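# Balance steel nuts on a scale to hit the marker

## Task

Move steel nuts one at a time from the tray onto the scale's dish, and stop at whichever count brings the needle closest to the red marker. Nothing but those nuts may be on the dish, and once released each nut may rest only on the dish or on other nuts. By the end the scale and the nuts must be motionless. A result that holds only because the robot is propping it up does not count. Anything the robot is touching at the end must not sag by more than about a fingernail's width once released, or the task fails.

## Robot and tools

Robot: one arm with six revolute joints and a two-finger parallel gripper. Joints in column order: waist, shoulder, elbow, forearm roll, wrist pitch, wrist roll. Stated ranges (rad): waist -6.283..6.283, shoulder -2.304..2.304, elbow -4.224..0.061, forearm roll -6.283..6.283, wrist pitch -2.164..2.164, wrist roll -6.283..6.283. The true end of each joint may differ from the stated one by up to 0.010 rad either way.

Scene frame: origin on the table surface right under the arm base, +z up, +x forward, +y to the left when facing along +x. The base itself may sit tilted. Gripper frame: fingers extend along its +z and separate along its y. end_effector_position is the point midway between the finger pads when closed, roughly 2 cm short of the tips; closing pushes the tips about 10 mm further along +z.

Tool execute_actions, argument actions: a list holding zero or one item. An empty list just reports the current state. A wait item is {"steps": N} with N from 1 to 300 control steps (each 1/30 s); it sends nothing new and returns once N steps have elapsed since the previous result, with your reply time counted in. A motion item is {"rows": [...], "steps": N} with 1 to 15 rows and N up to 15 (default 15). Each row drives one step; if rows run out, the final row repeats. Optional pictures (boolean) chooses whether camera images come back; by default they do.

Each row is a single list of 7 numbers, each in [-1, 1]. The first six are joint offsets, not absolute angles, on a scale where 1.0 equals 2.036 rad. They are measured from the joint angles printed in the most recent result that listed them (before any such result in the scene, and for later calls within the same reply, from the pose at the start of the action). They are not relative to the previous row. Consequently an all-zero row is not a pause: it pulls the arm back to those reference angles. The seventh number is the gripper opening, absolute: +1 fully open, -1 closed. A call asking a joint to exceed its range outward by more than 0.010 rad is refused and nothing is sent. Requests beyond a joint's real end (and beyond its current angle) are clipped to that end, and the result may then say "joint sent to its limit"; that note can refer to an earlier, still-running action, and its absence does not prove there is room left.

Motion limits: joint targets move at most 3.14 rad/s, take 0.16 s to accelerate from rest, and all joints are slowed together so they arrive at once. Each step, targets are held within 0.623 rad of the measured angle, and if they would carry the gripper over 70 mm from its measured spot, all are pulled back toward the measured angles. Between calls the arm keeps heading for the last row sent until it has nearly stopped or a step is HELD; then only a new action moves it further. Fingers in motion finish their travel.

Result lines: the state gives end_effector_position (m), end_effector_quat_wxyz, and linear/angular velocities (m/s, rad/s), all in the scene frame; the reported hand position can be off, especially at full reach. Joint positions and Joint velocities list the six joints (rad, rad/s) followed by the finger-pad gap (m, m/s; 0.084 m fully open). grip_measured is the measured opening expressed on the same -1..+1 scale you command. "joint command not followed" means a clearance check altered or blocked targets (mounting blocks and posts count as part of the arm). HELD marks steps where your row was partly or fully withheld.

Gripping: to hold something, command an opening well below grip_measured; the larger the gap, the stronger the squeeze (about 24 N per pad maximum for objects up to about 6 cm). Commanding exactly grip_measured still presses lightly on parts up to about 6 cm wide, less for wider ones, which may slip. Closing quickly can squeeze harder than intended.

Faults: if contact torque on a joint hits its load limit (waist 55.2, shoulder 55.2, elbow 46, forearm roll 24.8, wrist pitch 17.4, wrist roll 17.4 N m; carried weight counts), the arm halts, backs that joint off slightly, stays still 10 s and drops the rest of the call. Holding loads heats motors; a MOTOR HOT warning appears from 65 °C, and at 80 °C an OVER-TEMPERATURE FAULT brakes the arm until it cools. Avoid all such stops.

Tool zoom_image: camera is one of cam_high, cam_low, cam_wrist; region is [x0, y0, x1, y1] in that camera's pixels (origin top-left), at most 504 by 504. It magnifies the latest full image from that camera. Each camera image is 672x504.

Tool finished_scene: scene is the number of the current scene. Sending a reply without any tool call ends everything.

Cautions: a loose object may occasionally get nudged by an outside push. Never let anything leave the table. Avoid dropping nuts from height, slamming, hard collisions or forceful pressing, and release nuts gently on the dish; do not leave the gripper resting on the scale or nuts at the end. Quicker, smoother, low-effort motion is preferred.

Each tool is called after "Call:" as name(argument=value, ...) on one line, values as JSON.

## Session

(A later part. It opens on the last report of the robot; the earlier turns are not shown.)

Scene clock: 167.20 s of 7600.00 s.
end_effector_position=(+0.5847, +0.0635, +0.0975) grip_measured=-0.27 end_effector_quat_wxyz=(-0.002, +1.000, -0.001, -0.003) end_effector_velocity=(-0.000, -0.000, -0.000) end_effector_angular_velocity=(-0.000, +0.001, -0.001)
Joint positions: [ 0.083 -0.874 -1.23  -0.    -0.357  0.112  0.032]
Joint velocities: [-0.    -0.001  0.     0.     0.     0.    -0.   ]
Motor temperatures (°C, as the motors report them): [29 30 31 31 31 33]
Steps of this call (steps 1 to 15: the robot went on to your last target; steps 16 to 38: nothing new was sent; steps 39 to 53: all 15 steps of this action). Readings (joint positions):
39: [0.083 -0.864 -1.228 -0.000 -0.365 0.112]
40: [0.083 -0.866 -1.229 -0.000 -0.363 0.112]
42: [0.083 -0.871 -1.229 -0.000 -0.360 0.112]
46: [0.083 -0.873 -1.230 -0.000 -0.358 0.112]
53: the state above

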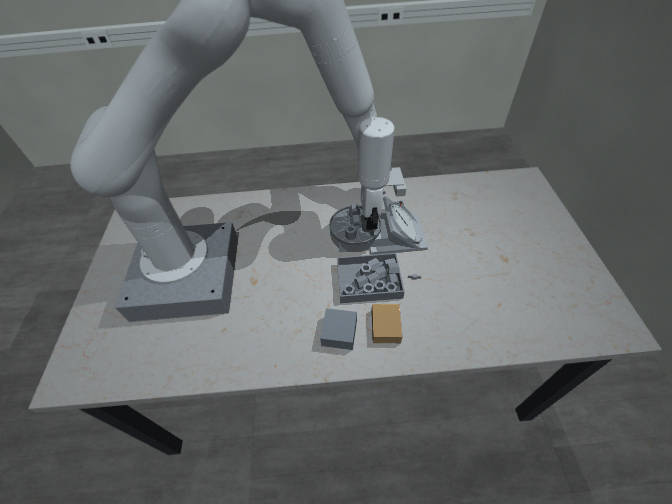

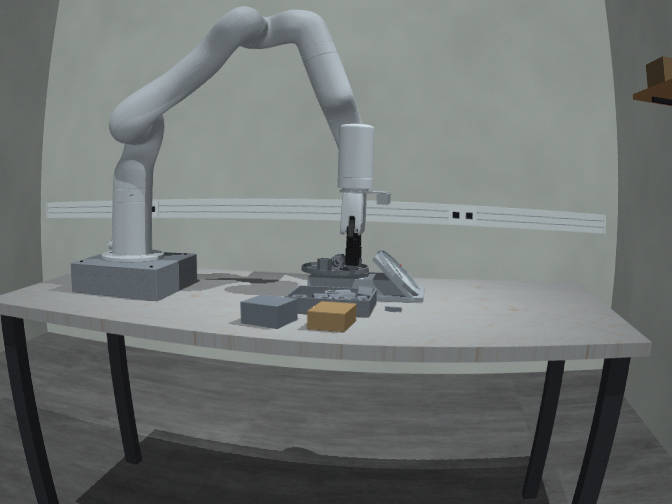

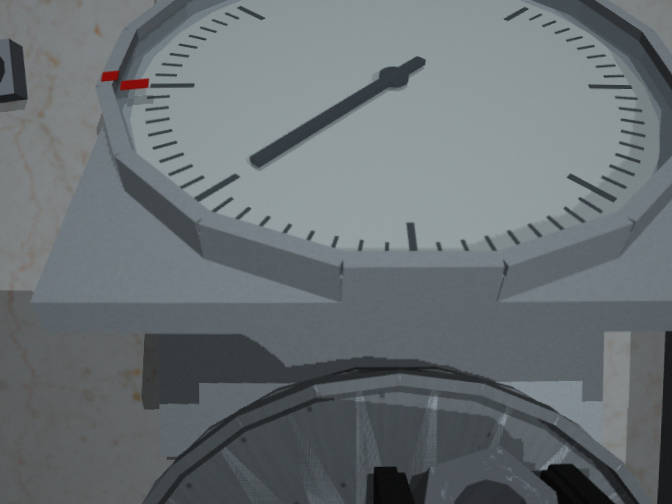

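Release, lift, survey.

Call:
execute_actions(actions=[{"rows":[[0,0.001,0,0,-0.001,0,-0.4],[0,0.001,0,0,-0.001,0,-0.3],[0,0.001,0,0,-0.001,0,-0.24],[0,0.001,0,0,-0.001,0,-0.2],[0,0.001,0,0,-0.001,0,-0.16],[0,0.001,0,0,-0.001,0,-0.12],[0,0.001,0,0,-0.001,0,-0.08],[0,0.001,0,0,-0.001,0,-0.03]],"steps":15}], pictures=false)

Call:
execute_actions(actions=[{"rows":[[0,0.008,0.001,0,-0.007,0,-0.03],[0,0.018,0.003,0,-0.015,0,-0.03],[0,0.03,0.005,0,-0.025,0,-0.03],[0,0.042,0.0075,0,-0.034,0,-0.03]],"steps":12}], pictures=false)

Call:
execute_actions(actions=[{"rows":[[-0.04,0.03,0.04,0,0.01,-0.04,-0.03],[-0.08,0.05,0.07,0,0.022,-0.08,-0.03],[-0.12,0.07,0.1,0,0.035,-0.12,-0.03],[-0.1695,0.082,0.127,0,0.045,-0.172,-0.03]],"steps":15}], pictures=false)

Call:
execute_actions(actions=[{"steps":12}])

Call:
zoom_image(camera="cam_high", region=[320,180,440,270])

Scene clock: 172.37 s of 7600.00 s.
end_effector_position=(+0.5848, +0.0635, +0.0987) grip_measured=-0.04 end_effector_quat_wxyz=(-0.002, +1.000, -0.001, -0.003) end_effector_velocity=(+0.000, +0.000, +0.000) end_effector_angular_velocity=(+0.000, -0.000, +0.001)
Joint positions: [ 0.083 -0.872 -1.23  -0.    -0.359  0.112  0.042]
Joint velocities: [ 0.001  0.    -0.     0.    -0.001 -0.001  0.   ]
Motor temperatures (°C, as the motors report them): [29 30 31 31 31 33]
Steps of this call (steps 1 to 15: the robot went on to your last target; steps 16 to 140: nothing new was sent; steps 141 to 155: all 15 steps of this action). Readings (joint positions):
141: [0.083 -0.874 -1.230 -0.000 -0.357 0.112]
142: [0.083 -0.873 -1.230 -0.000 -0.358 0.112]
144: [0.083 -0.872 -1.230 -0.000 -0.359 0.112]
148: [0.083 -0.872 -1.230 -0.000 -0.359 0.112]
155: the state above

Scene clock: 172.77 s of 7600.00 s.
end_effector_position=(+0.5863, +0.0635, +0.1433) grip_measured=-0.04 end_effector_quat_wxyz=(-0.002, +1.000, -0.001, -0.003) end_effector_velocity=(-0.006, -0.001, +0.006) end_effector_angular_velocity=(-0.002, +0.015, +0.001)
Joint positions: [ 0.083 -0.788 -1.215 -0.    -0.427  0.112  0.042]
Joint velocities: [-0.001  0.015  0.01   0.    -0.02  -0.001 -0.   ]
Motor temperatures (°C, as the motors report them): [29 30 31 31 31 33]
Steps of this call (steps 1 to 12: all 12 steps of this action). Readings (joint positions):
1: [0.083 -0.871 -1.230 -0.000 -0.360 0.112]
2: [0.083 -0.868 -1.229 -0.000 -0.364 0.112]
4: [0.083 -0.845 -1.224 -0.000 -0.383 0.112]
8: [0.083 -0.794 -1.218 -0.000 -0.420 0.112]
12: the state above

Scene clock: 173.27 s of 7600.00 s.
end_effector_position=(+0.5011, -0.1118, +0.1576) grip_measured=-0.04 end_effector_quat_wxyz=(-0.002, +1.000, -0.000, -0.003) end_effector_velocity=(-0.082, -0.104, +0.006) end_effector_angular_velocity=(-0.000, -0.004, +0.027)
Joint positions: [-0.245 -0.63  -0.97  -0.    -0.341 -0.218  0.042]
Joint velocities: [-0.233  0.11   0.178  0.001  0.071 -0.261 -0.   ]
Motor temperatures (°C, as the motors report them): [29 30 31 31 31 33]
Steps of this call (steps 1 to 15: all 15 steps of this action). Readings (joint positions):
1: [0.082 -0.787 -1.214 -0.000 -0.427 0.111]
2: [0.077 -0.783 -1.208 -0.000 -0.425 0.104]
4: [0.033 -0.754 -1.168 -0.000 -0.413 0.059]
8: [-0.079 -0.704 -1.089 -0.000 -0.384 -0.052]
15: the state above

Scene clock: 173.67 s of 7600.00 s.
end_effector_position=(+0.4952, -0.1193, +0.1581) grip_measured=-0.04 end_effector_quat_wxyz=(-0.002, +1.000, +0.001, -0.003) end_effector_velocity=(-0.001, -0.002, +0.000) end_effector_angular_velocity=(+0.000, +0.001, -0.001)
Joint positions: [-0.262 -0.622 -0.957 -0.    -0.335 -0.238  0.042]
Joint velocities: [-0.004  0.001  0.002 -0.    -0.    -0.002  0.   ]
Motor temperatures (°C, as the motors report them): [29 30 31 31 31 33]
Steps of this call (steps 1 to 12: the robot went on to your last target). Readings (joint positions):
1: [-0.251 -0.627 -0.965 -0.000 -0.339 -0.225]
2: [-0.254 -0.625 -0.962 -0.000 -0.338 -0.230]
4: [-0.258 -0.623 -0.959 -0.000 -0.336 -0.235]
8: [-0.261 -0.622 -0.957 -0.000 -0.335 -0.238]
12: the state above

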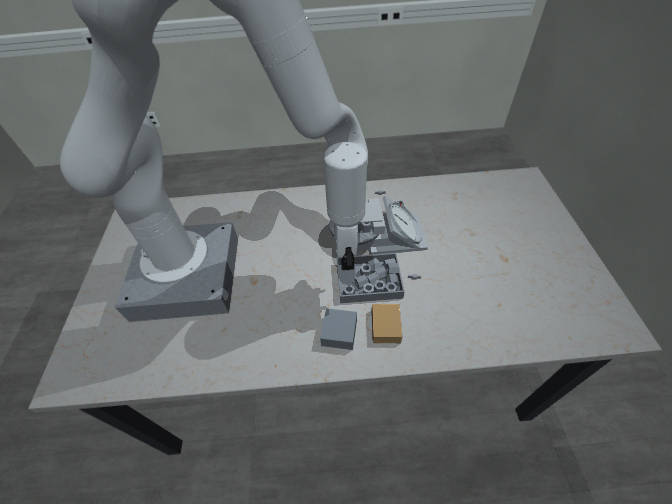

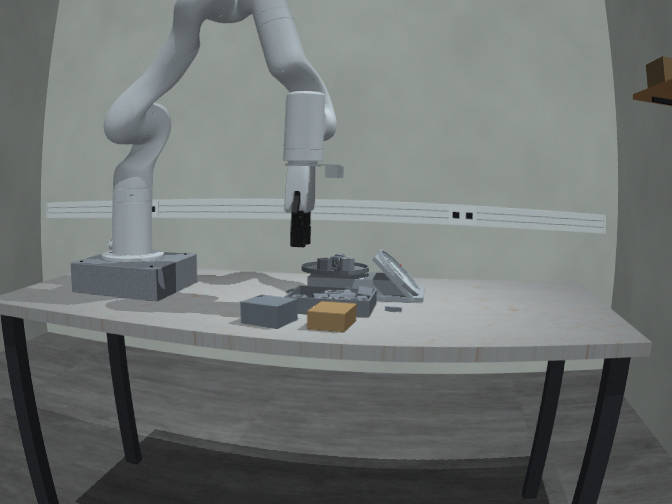

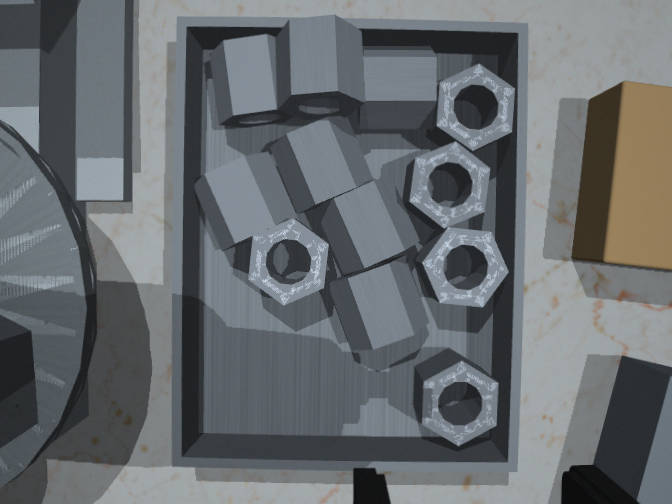

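Region (320, 180, 440, 270) of cam_high's 672x504 image, scaled by 4.200, with more detail than that image has; it fills the top 378 rows of this view, and the rest is white.

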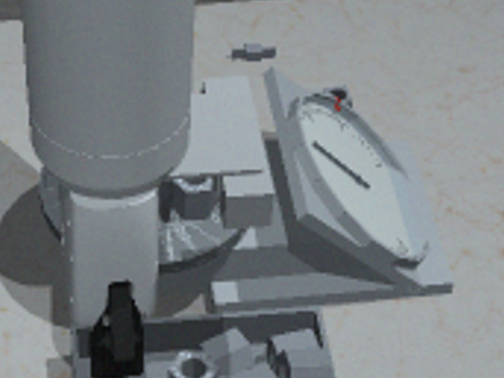

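Call:
execute_actions(actions=[{"rows":[[0.008,-0.03,-0.03,0,0,-0.02,-0.06],[0.016,-0.06,-0.05,0,0.015,-0.04,-0.06],[0.016,-0.09,-0.057,0,0.035,-0.057,-0.06],[0.016,-0.118,-0.062,0,0.057,-0.057,-0.06]],"steps":15}], pictures=false)

Call:
execute_actions(actions=[{"steps":12}], pictures=false)

Call:
execute_actions(actions=[{"rows":[[0,-0.004,-0.001,0,0.003,0,-0.06],[0,-0.008,-0.002,0,0.006,0,-0.06],[0,-0.012,-0.003,0,0.009,0,-0.06],[0,-0.016,-0.004,0,0.012,0,-0.06],[0,-0.02,-0.005,0,0.015,0,-0.06],[0,-0.024,-0.006,0,0.018,0,-0.06],[0,-0.028,-0.007,0,0.021,0,-0.06],[0,-0.032,-0.0075,0,0.0245,0,-0.06]],"steps":15}])

Call:
zoom_image(camera="cam_high", region=[310,200,440,310])

Scene clock: 186.43 s of 7600.00 s.
end_effector_position=(+0.5254, -0.1086, +0.0666) grip_measured=-0.07 end_effector_quat_wxyz=(-0.001, +0.997, +0.075, -0.001) end_effector_velocity=(+0.004, +0.001, -0.010) end_effector_angular_velocity=(-0.002, -0.008, +0.016)
Joint positions: [-0.229 -0.858 -1.082 -0.    -0.221 -0.353  0.041]
Joint velocities: [ 0.003 -0.025 -0.014 -0.     0.02  -0.012 -0.   ]
Motor temperatures (°C, as the motors report them): [29 30 31 31 31 33]
Steps of this call (steps 1 to 30: the robot went on to your last target; steps 31 to 368: nothing new was sent; steps 369 to 383: all 15 steps of this action). Readings (joint positions):
369: [-0.262 -0.622 -0.957 -0.000 -0.335 -0.239]
370: [-0.260 -0.628 -0.963 -0.000 -0.336 -0.244]
372: [-0.248 -0.676 -1.005 -0.000 -0.328 -0.277]
376: [-0.233 -0.817 -1.063 -0.000 -0.251 -0.336]
383: the state above

Scene clock: 186.83 s of 7600.00 s.
end_effector_position=(+0.5252, -0.1084, +0.0652) grip_measured=-0.07 end_effector_quat_wxyz=(-0.002, +0.997, +0.075, -0.002) end_effector_velocity=(-0.000, +0.000, -0.000) end_effector_angular_velocity=(-0.000, +0.001, +0.001)
Joint positions: [-0.229 -0.862 -1.083 -0.    -0.219 -0.354  0.041]
Joint velocities: [ 0.    -0.001  0.    -0.001  0.    -0.001 -0.   ]
Motor temperatures (°C, as the motors report them): [29 30 31 31 31 33]
Steps of this call (steps 1 to 12: the robot went on to your last target). Readings (joint positions):
1: [-0.229 -0.859 -1.082 -0.000 -0.220 -0.354]
2: [-0.229 -0.860 -1.083 -0.000 -0.220 -0.354]
4: [-0.229 -0.860 -1.083 -0.000 -0.220 -0.354]
8: [-0.229 -0.861 -1.083 -0.000 -0.219 -0.354]
12: the state above

Scene clock: 197.17 s of 7600.00 s.
end_effector_position=(+0.5442, -0.1122, +0.0732) grip_measured=-0.07 end_effector_quat_wxyz=(+0.006, +0.997, +0.075, +0.024) end_effector_velocity=(-0.000, +0.000, -0.000) end_effector_angular_velocity=(-0.000, +0.000, +0.002)
Joint positions: [-0.229 -0.854 -1.097 -0.    -0.189 -0.354  0.041]
Joint velocities: [ 0.    -0.     0.    -0.001 -0.    -0.001  0.   ]
Motor temperatures (°C, as the motors report them): [29 30 31 31 31 33]
TORQUE FAULT: the external load on joint 2 (shoulder) reached its load limit, and the arm stopped for 10 seconds. The arm's remaining commands of this call were not run. Joint 2 (shoulder) moved back by up to 3 degrees. The arm holds there, with its grip as last carried out, and accepts commands again: back off and push less far. The arm stops again, at the same cost, whenever a joint's load reaches its limit.
The stop began at step 10 of this call (marked STOPPED below). From that step on the arm followed nothing that you had sent. 6 steps, steps kept back included, did not run and will not run. Nothing is kept back now, and the robot has no last target.
Steps of this call (steps 1 to 9: the first 9 steps of this action; steps 10 to 310: the stop). Readings (joint positions):
1: [-0.229 -0.862 -1.083 -0.000 -0.219 -0.354]
2: [-0.229 -0.864 -1.084 -0.000 -0.217 -0.354]
4: [-0.229 -0.875 -1.087 -0.000 -0.209 -0.354]
8: [-0.229 -0.901 -1.095 -0.000 -0.192 -0.354]
10: [-0.228 -0.905 -1.097 -0.000 -0.192 -0.353] STOPPED
310: the state above

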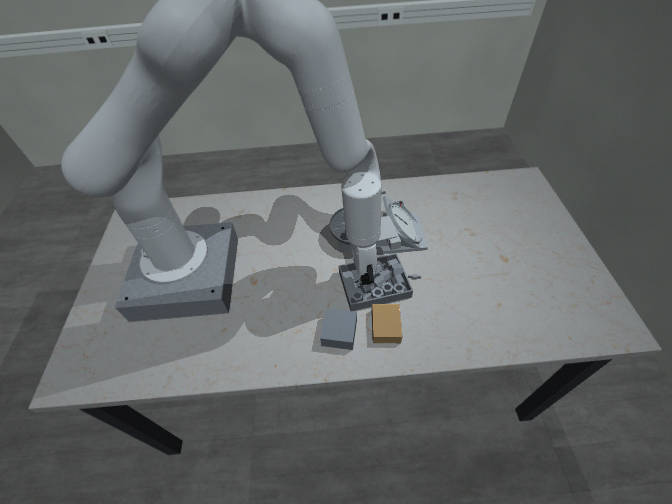

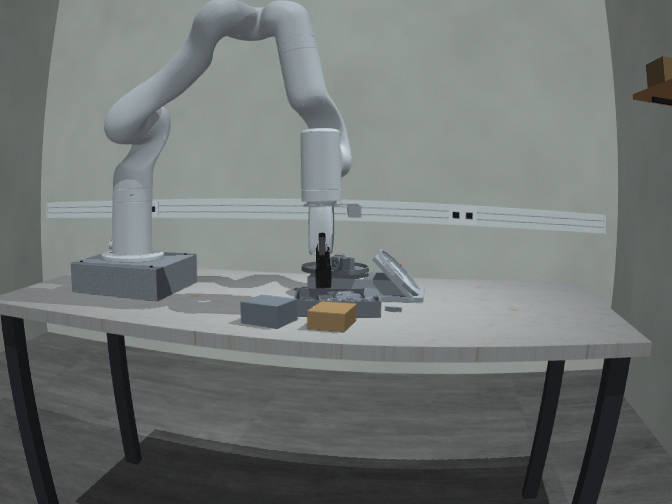

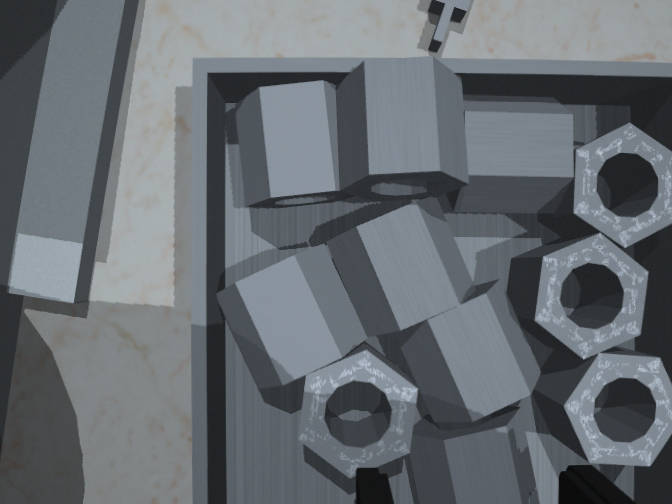

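Region (310, 200, 440, 310) of cam_high's 672x504 image, scaled by 3.877, with more detail than that image has; it fills the top 426 rows of this view, and the rest is white.

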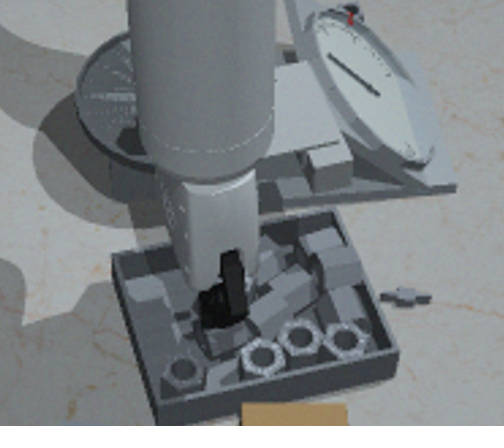

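Tray rotated. Resurvey.

Call:
execute_actions(actions=[{"rows":[[0,0.03,0.015,0,-0.02,0,-0.06],[0,0.06,0.035,0,-0.04,0.02,-0.06],[-0.01,0.09,0.05,0,-0.055,0.04,-0.06],[-0.0162,0.115,0.0693,0,-0.0707,0.057,-0.06]],"steps":15}], pictures=false)

Call:
execute_actions(actions=[{"steps":15}])

Scene clock: 199.73 s of 7600.00 s.
end_effector_position=(+0.4964, -0.1194, +0.1577) grip_measured=-0.07 end_effector_quat_wxyz=(-0.001, +1.000, +0.002, -0.001) end_effector_velocity=(-0.006, -0.001, +0.008) end_effector_angular_velocity=(+0.002, +0.006, -0.023)
Joint positions: [-0.261 -0.623 -0.958 -0.    -0.332 -0.239  0.041]
Joint velocities: [-0.005  0.024  0.015  0.001 -0.015  0.017 -0.   ]
Motor temperatures (°C, as the motors report them): [29 30 31 31 31 33]
Steps of this call (steps 1 to 62: nothing new was sent; steps 63 to 77: all 15 steps of this action). Readings (joint positions):
63: [-0.229 -0.853 -1.097 -0.000 -0.189 -0.354]
64: [-0.229 -0.848 -1.093 -0.000 -0.194 -0.353]
66: [-0.229 -0.799 -1.065 -0.000 -0.227 -0.344]
70: [-0.253 -0.660 -0.985 -0.000 -0.306 -0.266]
77: the state above

Scene clock: 200.23 s of 7600.00 s.
end_effector_position=(+0.4961, -0.1196, +0.1589) grip_measured=-0.07 end_effector_quat_wxyz=(-0.001, +1.000, +0.001, -0.001) end_effector_velocity=(+0.000, -0.000, +0.000) end_effector_angular_velocity=(-0.001, -0.001, +0.001)
Joint positions: [-0.262 -0.62  -0.956 -0.    -0.333 -0.238  0.041]
Joint velocities: [-0.001  0.001 -0.    -0.001  0.    -0.001  0.   ]
Motor temperatures (°C, as the motors report them): [29 30 31 31 31 33]
Steps of this call (steps 1 to 15: the robot went on to your last target). Readings (joint positions):
1: [-0.261 -0.622 -0.957 -0.000 -0.332 -0.239]
2: [-0.261 -0.621 -0.957 -0.000 -0.332 -0.238]
4: [-0.261 -0.621 -0.957 -0.000 -0.333 -0.238]
8: [-0.262 -0.620 -0.956 -0.000 -0.333 -0.238]
15: the state above
The arm was judged still, so your last target was given up. Only a new action makes it travel on or press farther. Fingers that are still opening or closing keep moving.

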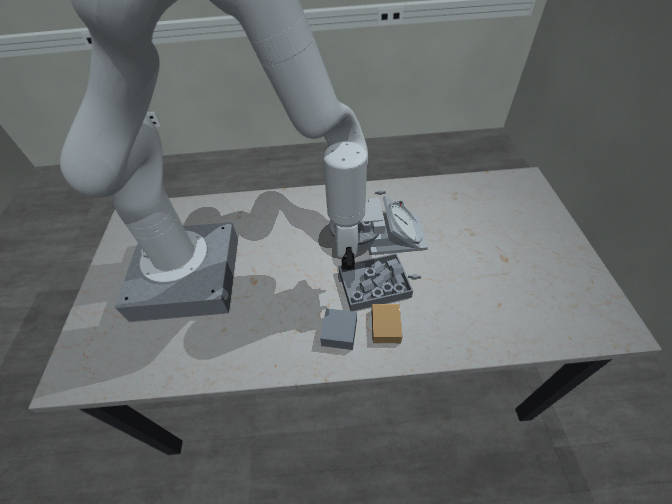

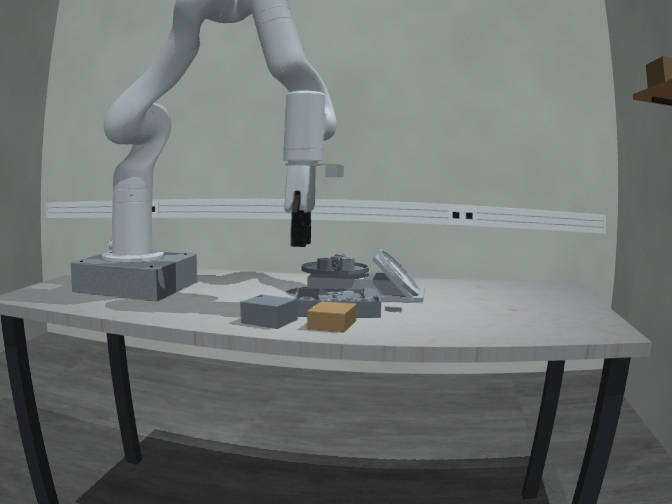

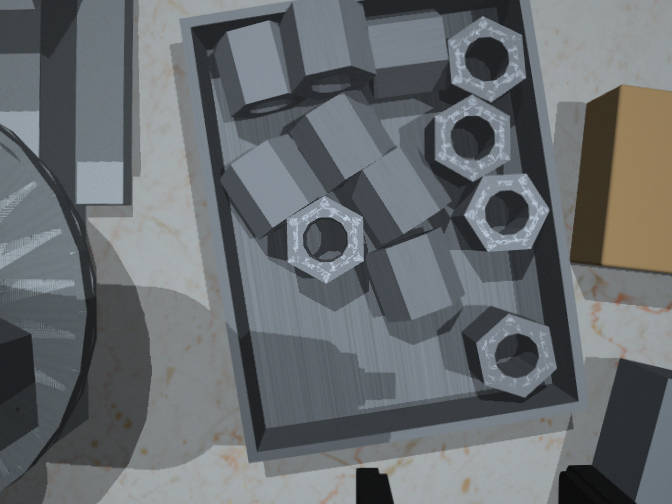

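Call:
execute_actions(actions=[{"rows":[[0.003,-0.03,-0.04,0,-0.005,-0.05,-0.06],[0.0056,-0.06,-0.07,0,0,-0.1,-0.06],[0.0056,-0.1,-0.087,0,0.015,-0.141,-0.06],[0.0056,-0.135,-0.0933,0,0.0408,-0.141,-0.06]],"steps":15}], pictures=false)

Call:
execute_actions(actions=[{"steps":12}])

Call:
zoom_image(camera="cam_high", region=[320,230,430,320])

Scene clock: 205.37 s of 7600.00 s.
end_effector_position=(+0.5417, -0.1240, +0.0647) grip_measured=-0.07 end_effector_quat_wxyz=(-0.002, +0.989, +0.148, -0.002) end_effector_velocity=(+0.013, -0.002, -0.013) end_effector_angular_velocity=(-0.004, -0.020, +0.045)
Joint positions: [-0.25  -0.89  -1.144 -0.    -0.252 -0.521  0.041]
Joint velocities: [ 0.002 -0.039 -0.036  0.002  0.024 -0.045  0.   ]
Motor temperatures (°C, as the motors report them): [29 30 31 31 31 33]
Steps of this call (steps 1 to 139: nothing new was sent; steps 140 to 154: all 15 steps of this action). Readings (joint positions):
140: [-0.262 -0.620 -0.957 -0.000 -0.333 -0.238]
141: [-0.261 -0.624 -0.962 -0.000 -0.334 -0.246]
143: [-0.258 -0.655 -1.001 -0.000 -0.335 -0.300]
147: [-0.253 -0.806 -1.098 -0.000 -0.288 -0.453]
154: the state above

Scene clock: 205.77 s of 7600.00 s.
end_effector_position=(+0.5420, -0.1239, +0.0627) grip_measured=-0.07 end_effector_quat_wxyz=(-0.002, +0.989, +0.149, -0.002) end_effector_velocity=(-0.000, +0.000, -0.000) end_effector_angular_velocity=(-0.000, +0.001, +0.001)
Joint positions: [-0.25  -0.894 -1.146 -0.    -0.25  -0.525  0.041]
Joint velocities: [ 0.    -0.001 -0.001 -0.001 -0.    -0.    -0.   ]
Motor temperatures (°C, as the motors report them): [29 30 31 31 31 33]
Steps of this call (steps 1 to 12: the robot went on to your last target). Readings (joint positions):
1: [-0.250 -0.891 -1.145 -0.000 -0.251 -0.522]
2: [-0.250 -0.892 -1.145 -0.000 -0.251 -0.523]
4: [-0.250 -0.893 -1.146 -0.000 -0.250 -0.524]
8: [-0.250 -0.894 -1.146 -0.000 -0.250 -0.524]
12: the state above

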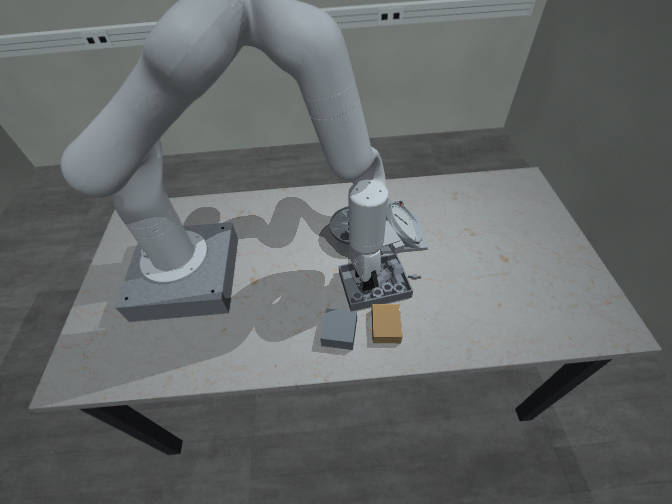

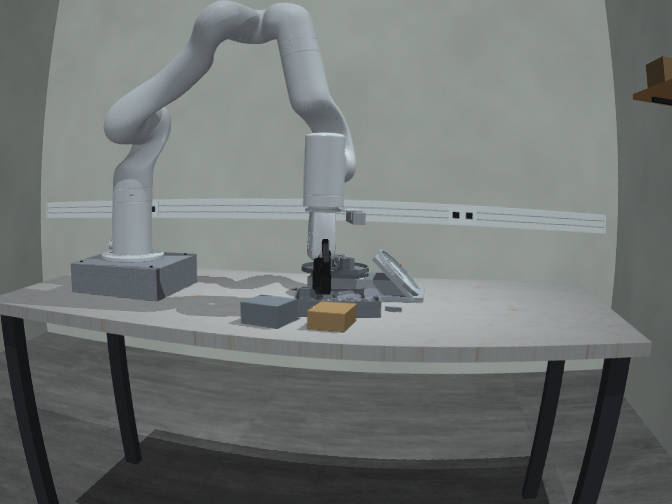

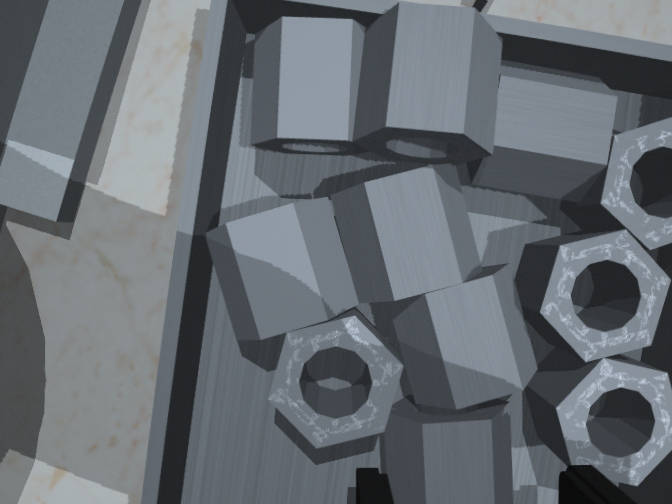

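Region (320, 230, 430, 320) of cam_high's 672x504 image, scaled by 4.582, with more detail than that image has; it fills the top 412 rows of this view, and the rest is white.

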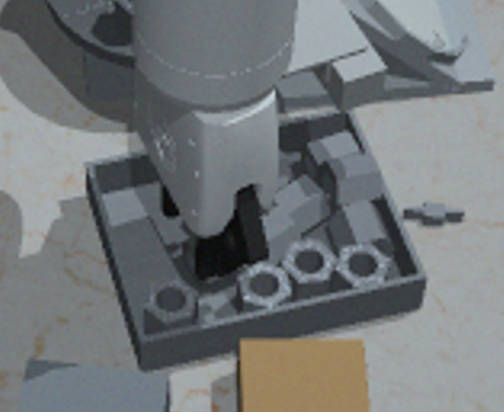

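Call:
execute_actions(actions=[{"rows":[[0.0005,0.002,0.0045,0,0.0024,0,-0.06],[0.0005,0.002,0.0045,0,0.0024,0,-0.06],[0.0005,0.002,0.0045,0,0.0024,0,-0.06],[0.0005,0.002,0.0045,0,0.0024,0,-0.06],[0.0005,0,0.004,0,0.004,0,-0.06],[0.0005,-0.002,0.0035,0,0.0055,0,-0.06],[0.0005,-0.004,0.003,0,0.007,0,-0.06],[0.0005,-0.006,0.0025,0,0.0085,0,-0.06],[0.0005,-0.008,0.002,0,0.01,0,-0.06],[0.0005,-0.01,0.0015,0,0.0115,0,-0.06],[0.0005,-0.012,0.001,0,0.013,0,-0.06]],"steps":15}], pictures=false)

Call:
execute_actions(actions=[{"steps":8}])

Scene clock: 209.43 s of 7600.00 s.
end_effector_position=(+0.5380, -0.1224, +0.0494) grip_measured=-0.07 end_effector_quat_wxyz=(-0.002, +0.989, +0.150, -0.002) end_effector_velocity=(+0.004, -0.000, -0.008) end_effector_angular_velocity=(-0.002, -0.011, -0.001)
Joint positions: [-0.249 -0.917 -1.144 -0.    -0.225 -0.525  0.041]
Joint velocities: [ 0.001 -0.018 -0.009  0.     0.02   0.001  0.   ]
Motor temperatures (°C, as the motors report them): [29 30 31 31 31 33]
Steps of this call (steps 1 to 15: the robot went on to your last target; steps 16 to 95: nothing new was sent; steps 96 to 110: all 15 steps of this action). Readings (joint positions):
96: [-0.250 -0.894 -1.146 -0.000 -0.250 -0.525]
97: [-0.250 -0.893 -1.144 -0.000 -0.248 -0.525]
99: [-0.249 -0.891 -1.139 -0.000 -0.246 -0.525]
103: [-0.249 -0.897 -1.139 -0.000 -0.240 -0.525]
110: the state above

Scene clock: 209.70 s of 7600.00 s.
end_effector_position=(+0.5381, -0.1224, +0.0488) grip_measured=-0.07 end_effector_quat_wxyz=(-0.002, +0.989, +0.150, -0.002) end_effector_velocity=(-0.000, -0.000, -0.001) end_effector_angular_velocity=(-0.000, -0.000, +0.000)
Joint positions: [-0.249 -0.918 -1.144 -0.    -0.224 -0.525  0.041]
Joint velocities: [-0.    -0.001 -0.     0.     0.001 -0.001  0.   ]
Motor temperatures (°C, as the motors report them): [29 30 31 31 31 33]
Steps of this call (steps 1 to 8: the robot went on to your last target). Readings (joint positions):
1: [-0.249 -0.918 -1.144 -0.000 -0.224 -0.525]
2: [-0.249 -0.918 -1.144 -0.000 -0.224 -0.525]
4: [-0.249 -0.918 -1.144 -0.000 -0.224 -0.525]
8: the state above

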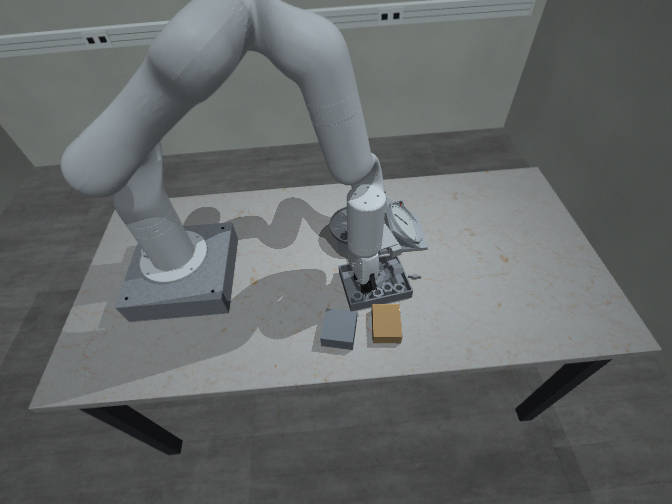

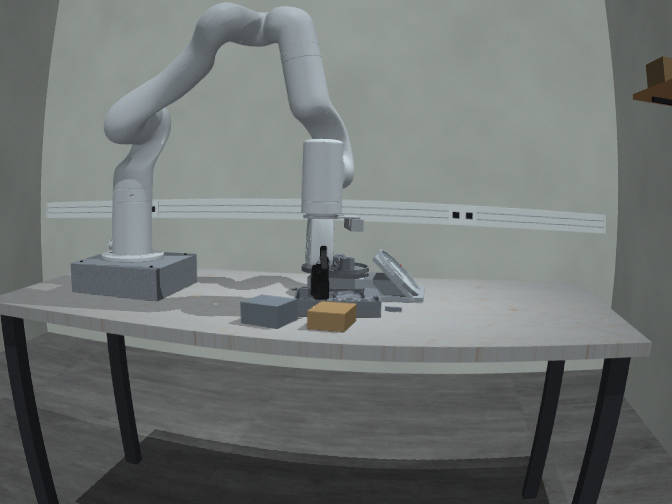

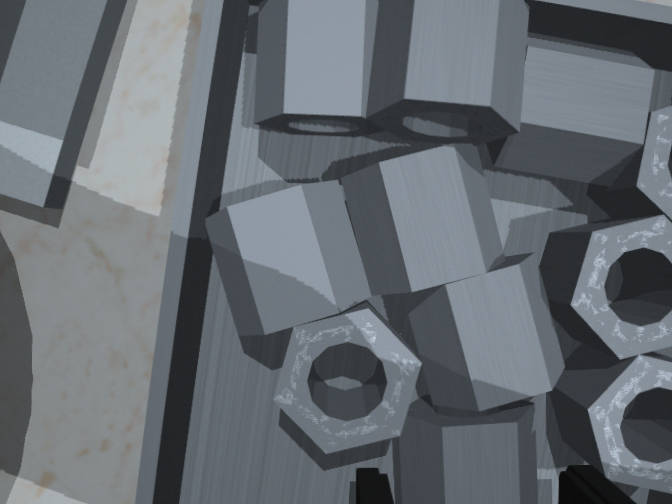

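Clear. Down to .033 and close.

Call:
execute_actions(actions=[{"rows":[[0,-0.003,-0.0007,0,0.0023,0,-0.06],[0,-0.006,-0.0014,0,0.0046,0,-0.06],[0,-0.009,-0.0021,0,0.007,0,-0.06],[0,-0.012,-0.0028,0,0.0093,0,-0.06],[0,-0.014,-0.0033,0,0.011,0,-0.06],[0,-0.0165,-0.004,0,0.0125,0,-0.06]],"steps":13}], pictures=false)

Call:
execute_actions(actions=[{"rows":[[0,0,0,0,0,0,-0.12],[0,0,0,0,0,0,-0.17],[0,0,0,0,0,0,-0.22],[0,0,0,0,0,0,-0.27],[0,0,0,0,0,0,-0.32],[0,0,0,0,0,0,-0.38],[0,0,0,0,0,0,-0.45],[0,0,0,0,0,0,-0.52],[0,0,0,0,0,0,-0.6]],"steps":15}], pictures=false)

Call:
execute_actions(actions=[{"rows":[[0,0.005,0.001,0,-0.004,0,-0.6],[0,0.015,0.0035,0,-0.0115,0,-0.6],[0,0.03,0.007,0,-0.023,0,-0.6],[0,0.055,0.012,0,-0.043,0,-0.6],[0,0.08,0.016,0,-0.064,0,-0.6],[0,0.11,0.02,0,-0.09,0,-0.6]],"steps":15}])

Call:
zoom_image(camera="cam_low", region=[270,200,410,305])

Scene clock: 214.70 s of 7600.00 s.
end_effector_position=(+0.5360, -0.1220, +0.0326) grip_measured=-0.07 end_effector_quat_wxyz=(-0.002, +0.989, +0.150, -0.002) end_effector_velocity=(+0.000, -0.001, -0.003) end_effector_angular_velocity=(-0.000, -0.002, -0.001)
Joint positions: [-0.249 -0.951 -1.152 -0.    -0.199 -0.525  0.041]
Joint velocities: [-0.001 -0.006 -0.003 -0.     0.005  0.     0.   ]
Motor temperatures (°C, as the motors report them): [29 30 31 31 31 33]
Steps of this call (steps 1 to 15: the robot went on to your last target; steps 16 to 137: nothing new was sent; steps 138 to 150: all 13 steps of this action). Readings (joint positions):
138: [-0.249 -0.919 -1.144 -0.000 -0.223 -0.525]
139: [-0.249 -0.921 -1.145 -0.000 -0.222 -0.525]
141: [-0.249 -0.929 -1.147 -0.000 -0.215 -0.525]
145: [-0.249 -0.947 -1.151 -0.000 -0.202 -0.525]
150: the state above

Scene clock: 215.20 s of 7600.00 s.
end_effector_position=(+0.5361, -0.1220, +0.0327) grip_measured=-0.26 end_effector_quat_wxyz=(-0.002, +0.989, +0.150, -0.002) end_effector_velocity=(-0.000, +0.000, -0.000) end_effector_angular_velocity=(+0.000, -0.000, +0.000)
Joint positions: [-0.249 -0.951 -1.152 -0.    -0.199 -0.525  0.033]
Joint velocities: [ 0.    -0.001  0.     0.     0.001 -0.001  0.   ]
Motor temperatures (°C, as the motors report them): [29 30 31 31 31 33]
Steps of this call (steps 1 to 15: all 15 steps of this action). Readings (joint positions):
1: [-0.249 -0.952 -1.152 -0.000 -0.199 -0.525]
2: [-0.249 -0.951 -1.152 -0.000 -0.199 -0.525]
4: [-0.249 -0.951 -1.152 -0.000 -0.199 -0.525]
8: [-0.249 -0.951 -1.152 -0.000 -0.199 -0.524]
15: the state above

Scene clock: 215.70 s of 7600.00 s.
end_effector_position=(+0.5448, -0.1242, +0.1438) grip_measured=-0.26 end_effector_quat_wxyz=(-0.002, +0.989, +0.150, -0.002) end_effector_velocity=(-0.012, +0.002, +0.014) end_effector_angular_velocity=(+0.007, +0.030, -0.000)
Joint positions: [-0.249 -0.732 -1.112 -0.    -0.378 -0.525  0.033]
Joint velocities: [-0.     0.036  0.019  0.    -0.047 -0.    -0.   ]
Motor temperatures (°C, as the motors report them): [29 30 31 31 31 33]
Steps of this call (steps 1 to 15: all 15 steps of this action). Readings (joint positions):
1: [-0.249 -0.951 -1.152 -0.000 -0.199 -0.525]
2: [-0.249 -0.948 -1.151 -0.000 -0.202 -0.525]
4: [-0.249 -0.928 -1.145 -0.000 -0.219 -0.525]
8: [-0.249 -0.813 -1.126 -0.000 -0.310 -0.525]
15: the state above

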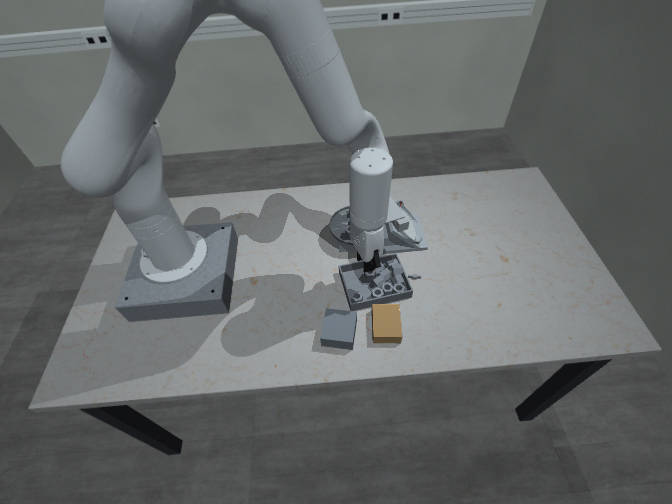

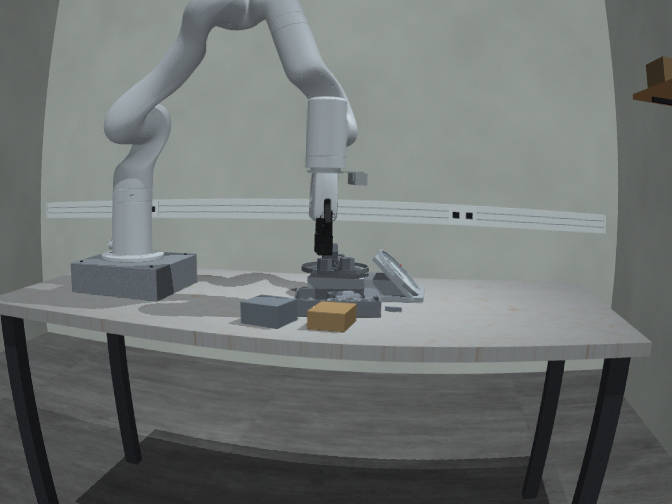

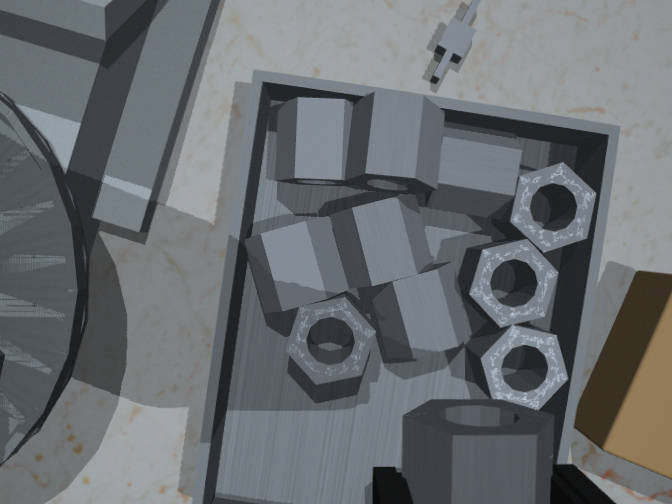

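Region (270, 200, 410, 305) of cam_low's 672x504 image, scaled by 3.600, with more detail than that image has; it fills the top 378 rows of this view, and the rest is white.

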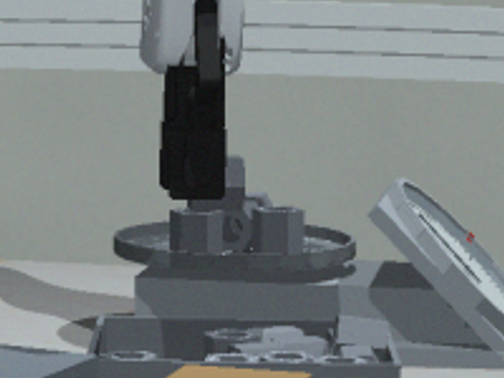

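Call:
execute_actions(actions=[{"rows":[[0.05,0.015,0.03,0,0.014,0.08,-0.6],[0.1,0.03,0.06,0,0.028,0.17,-0.6],[0.15,0.045,0.085,0,0.04,0.26,-0.6],[0.197,0.0476,0.0894,0,0.0403,0.345,-0.6]],"steps":15}], pictures=false)

Call:
execute_actions(actions=[{"steps":22}])

Scene clock: 219.53 s of 7600.00 s.
end_effector_position=(+0.5055, +0.0557, +0.1447) grip_measured=-0.26 end_effector_quat_wxyz=(-0.002, +1.000, +0.026, -0.003) end_effector_velocity=(-0.157, +0.377, -0.002) end_effector_angular_velocity=(-0.006, +0.016, -0.573)
Joint positions: [ 0.085 -0.65  -0.959 -0.    -0.31   0.058  0.033]
Joint velocities: [ 0.772  0.171  0.333  0.001  0.147  1.343 -0.   ]
Motor temperatures (°C, as the motors report them): [29 30 31 31 31 33]
Steps of this call (steps 1 to 15: the robot went on to your last target; steps 16 to 100: nothing new was sent; steps 101 to 115: all 15 steps of this action). Readings (joint positions):
101: [-0.249 -0.727 -1.111 -0.000 -0.382 -0.524]
102: [-0.246 -0.726 -1.109 -0.000 -0.380 -0.516]
104: [-0.215 -0.718 -1.091 -0.000 -0.370 -0.463]
108: [-0.106 -0.693 -1.042 -0.000 -0.348 -0.282]
115: the state above

Scene clock: 220.27 s of 7600.00 s.
end_effector_position=(+0.4909, +0.0875, +0.1446) grip_measured=-0.26 end_effector_quat_wxyz=(-0.001, +1.000, -0.000, -0.004) end_effector_velocity=(-0.000, +0.001, -0.000) end_effector_angular_velocity=(+0.000, +0.001, +0.001)
Joint positions: [ 0.152 -0.635 -0.93  -0.    -0.296  0.178  0.033]
Joint velocities: [ 0.001 -0.     0.     0.001 -0.    -0.001 -0.   ]
Motor temperatures (°C, as the motors report them): [29 30 31 31 31 33]
Steps of this call (steps 1 to 22: the robot went on to your last target). Readings (joint positions):
1: [0.108 -0.645 -0.949 -0.000 -0.305 0.098]
2: [0.125 -0.641 -0.942 -0.000 -0.302 0.126]
4: [0.141 -0.638 -0.935 -0.000 -0.299 0.156]
8: [0.149 -0.636 -0.931 -0.000 -0.297 0.173]
22: the state above

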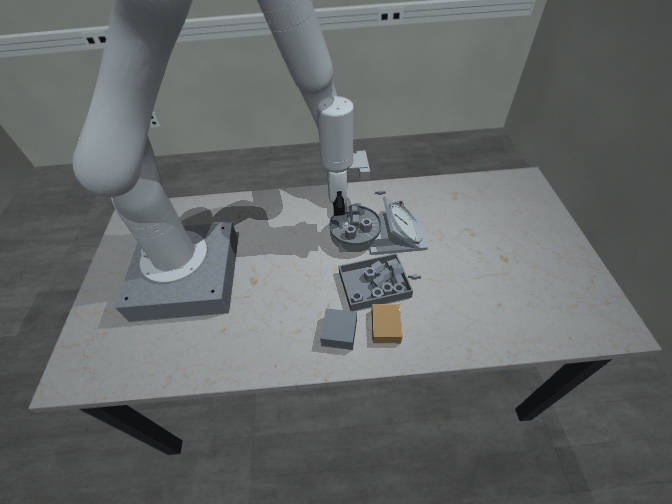

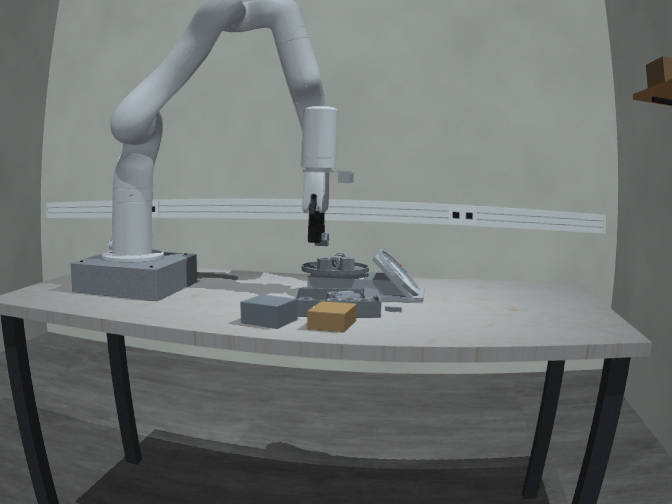

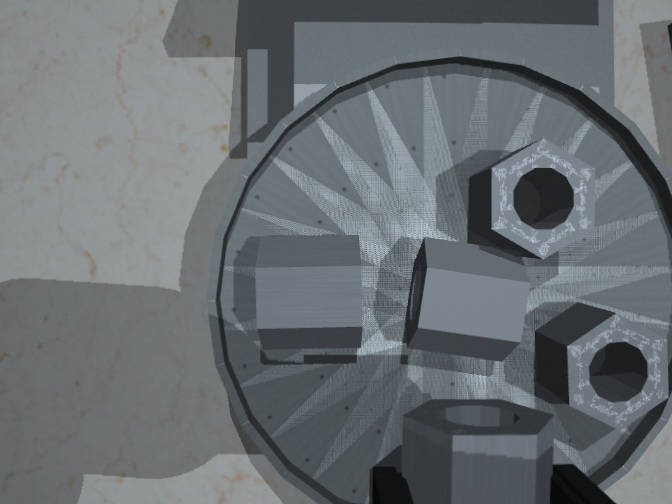

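Call:
execute_actions(actions=[{"rows":[[-0.004,-0.012,-0.008,0,0.004,-0.004,-0.6],[-0.004,-0.024,-0.012,0,0.012,-0.004,-0.6],[-0.004,-0.036,-0.0145,0,0.022,-0.004,-0.6],[-0.004,-0.045,-0.016,0,0.029,-0.004,-0.6],[-0.004,-0.052,-0.0175,0,0.035,-0.004,-0.6],[-0.004,-0.056,-0.018,0,0.0385,-0.004,-0.6],[-0.004,-0.059,-0.0187,0,0.0408,-0.004,-0.6],[-0.004,-0.0614,-0.0192,0,0.0427,-0.004,-0.6]],"steps":15}], pictures=false)

Call:
execute_actions(actions=[{"steps":12}])

Call:
zoom_image(camera="cam_high", region=[320,180,440,270])

Scene clock: 227.77 s of 7600.00 s.
end_effector_position=(+0.4966, +0.0846, +0.0925) grip_measured=-0.26 end_effector_quat_wxyz=(-0.002, +1.000, -0.000, -0.003) end_effector_velocity=(+0.001, +0.000, -0.006) end_effector_angular_velocity=(+0.001, -0.002, -0.001)
Joint positions: [ 0.144 -0.758 -0.969 -0.    -0.211  0.17   0.033]
Joint velocities: [-0.    -0.014 -0.004  0.001  0.012 -0.     0.   ]
Motor temperatures (°C, as the motors report them): [29 30 31 31 31 33]
Steps of this call (steps 1 to 15: the robot went on to your last target; steps 16 to 210: nothing new was sent; steps 211 to 225: all 15 steps of this action). Readings (joint positions):
211: [0.152 -0.635 -0.930 -0.000 -0.296 0.178]
212: [0.150 -0.640 -0.934 -0.000 -0.294 0.176]
214: [0.146 -0.668 -0.947 -0.000 -0.277 0.172]
218: [0.144 -0.735 -0.962 -0.000 -0.231 0.170]
225: the state above

Scene clock: 228.17 s of 7600.00 s.
end_effector_position=(+0.4967, +0.0846, +0.0917) grip_measured=-0.26 end_effector_quat_wxyz=(-0.002, +1.000, -0.000, -0.003) end_effector_velocity=(+0.000, -0.000, -0.000) end_effector_angular_velocity=(+0.000, -0.001, -0.000)
Joint positions: [ 0.143 -0.76  -0.969 -0.    -0.209  0.17   0.033]
Joint velocities: [-0.    -0.    -0.     0.     0.001 -0.     0.   ]
Motor temperatures (°C, as the motors report them): [29 30 31 31 31 33]
Steps of this call (steps 1 to 12: the robot went on to your last target). Readings (joint positions):
1: [0.144 -0.759 -0.969 -0.000 -0.211 0.170]
2: [0.144 -0.759 -0.969 -0.000 -0.210 0.170]
4: [0.144 -0.759 -0.969 -0.000 -0.210 0.170]
8: [0.143 -0.760 -0.969 -0.000 -0.209 0.170]
12: the state above

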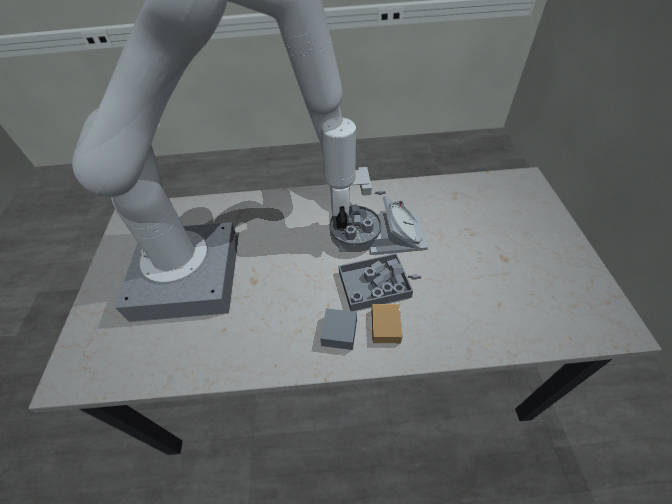

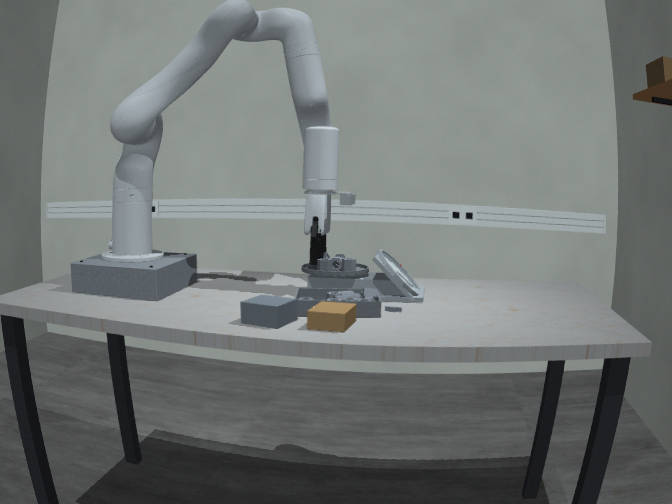

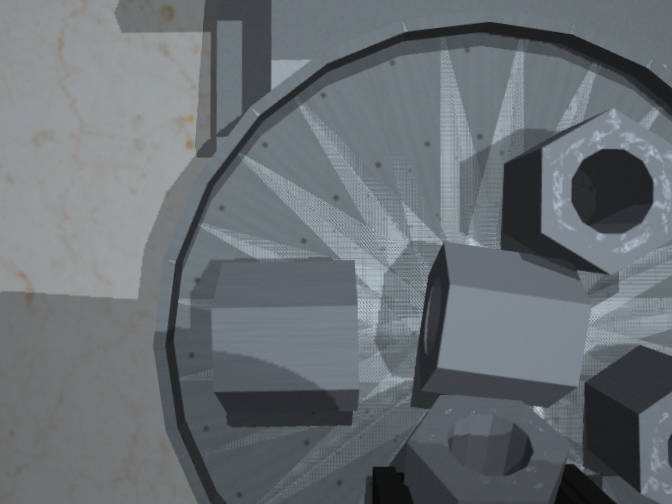

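Region (320, 180, 440, 270) of cam_high's 672x504 image, scaled by 4.200, with more detail than that image has; it fills the top 378 rows of this view, and the rest is white.

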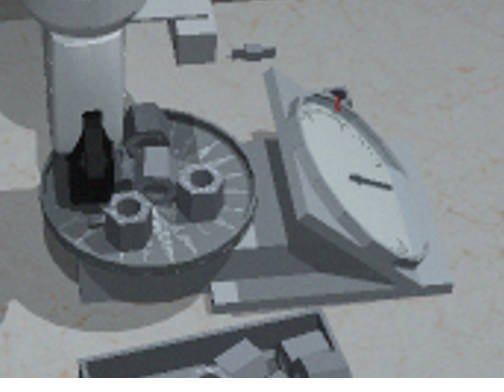

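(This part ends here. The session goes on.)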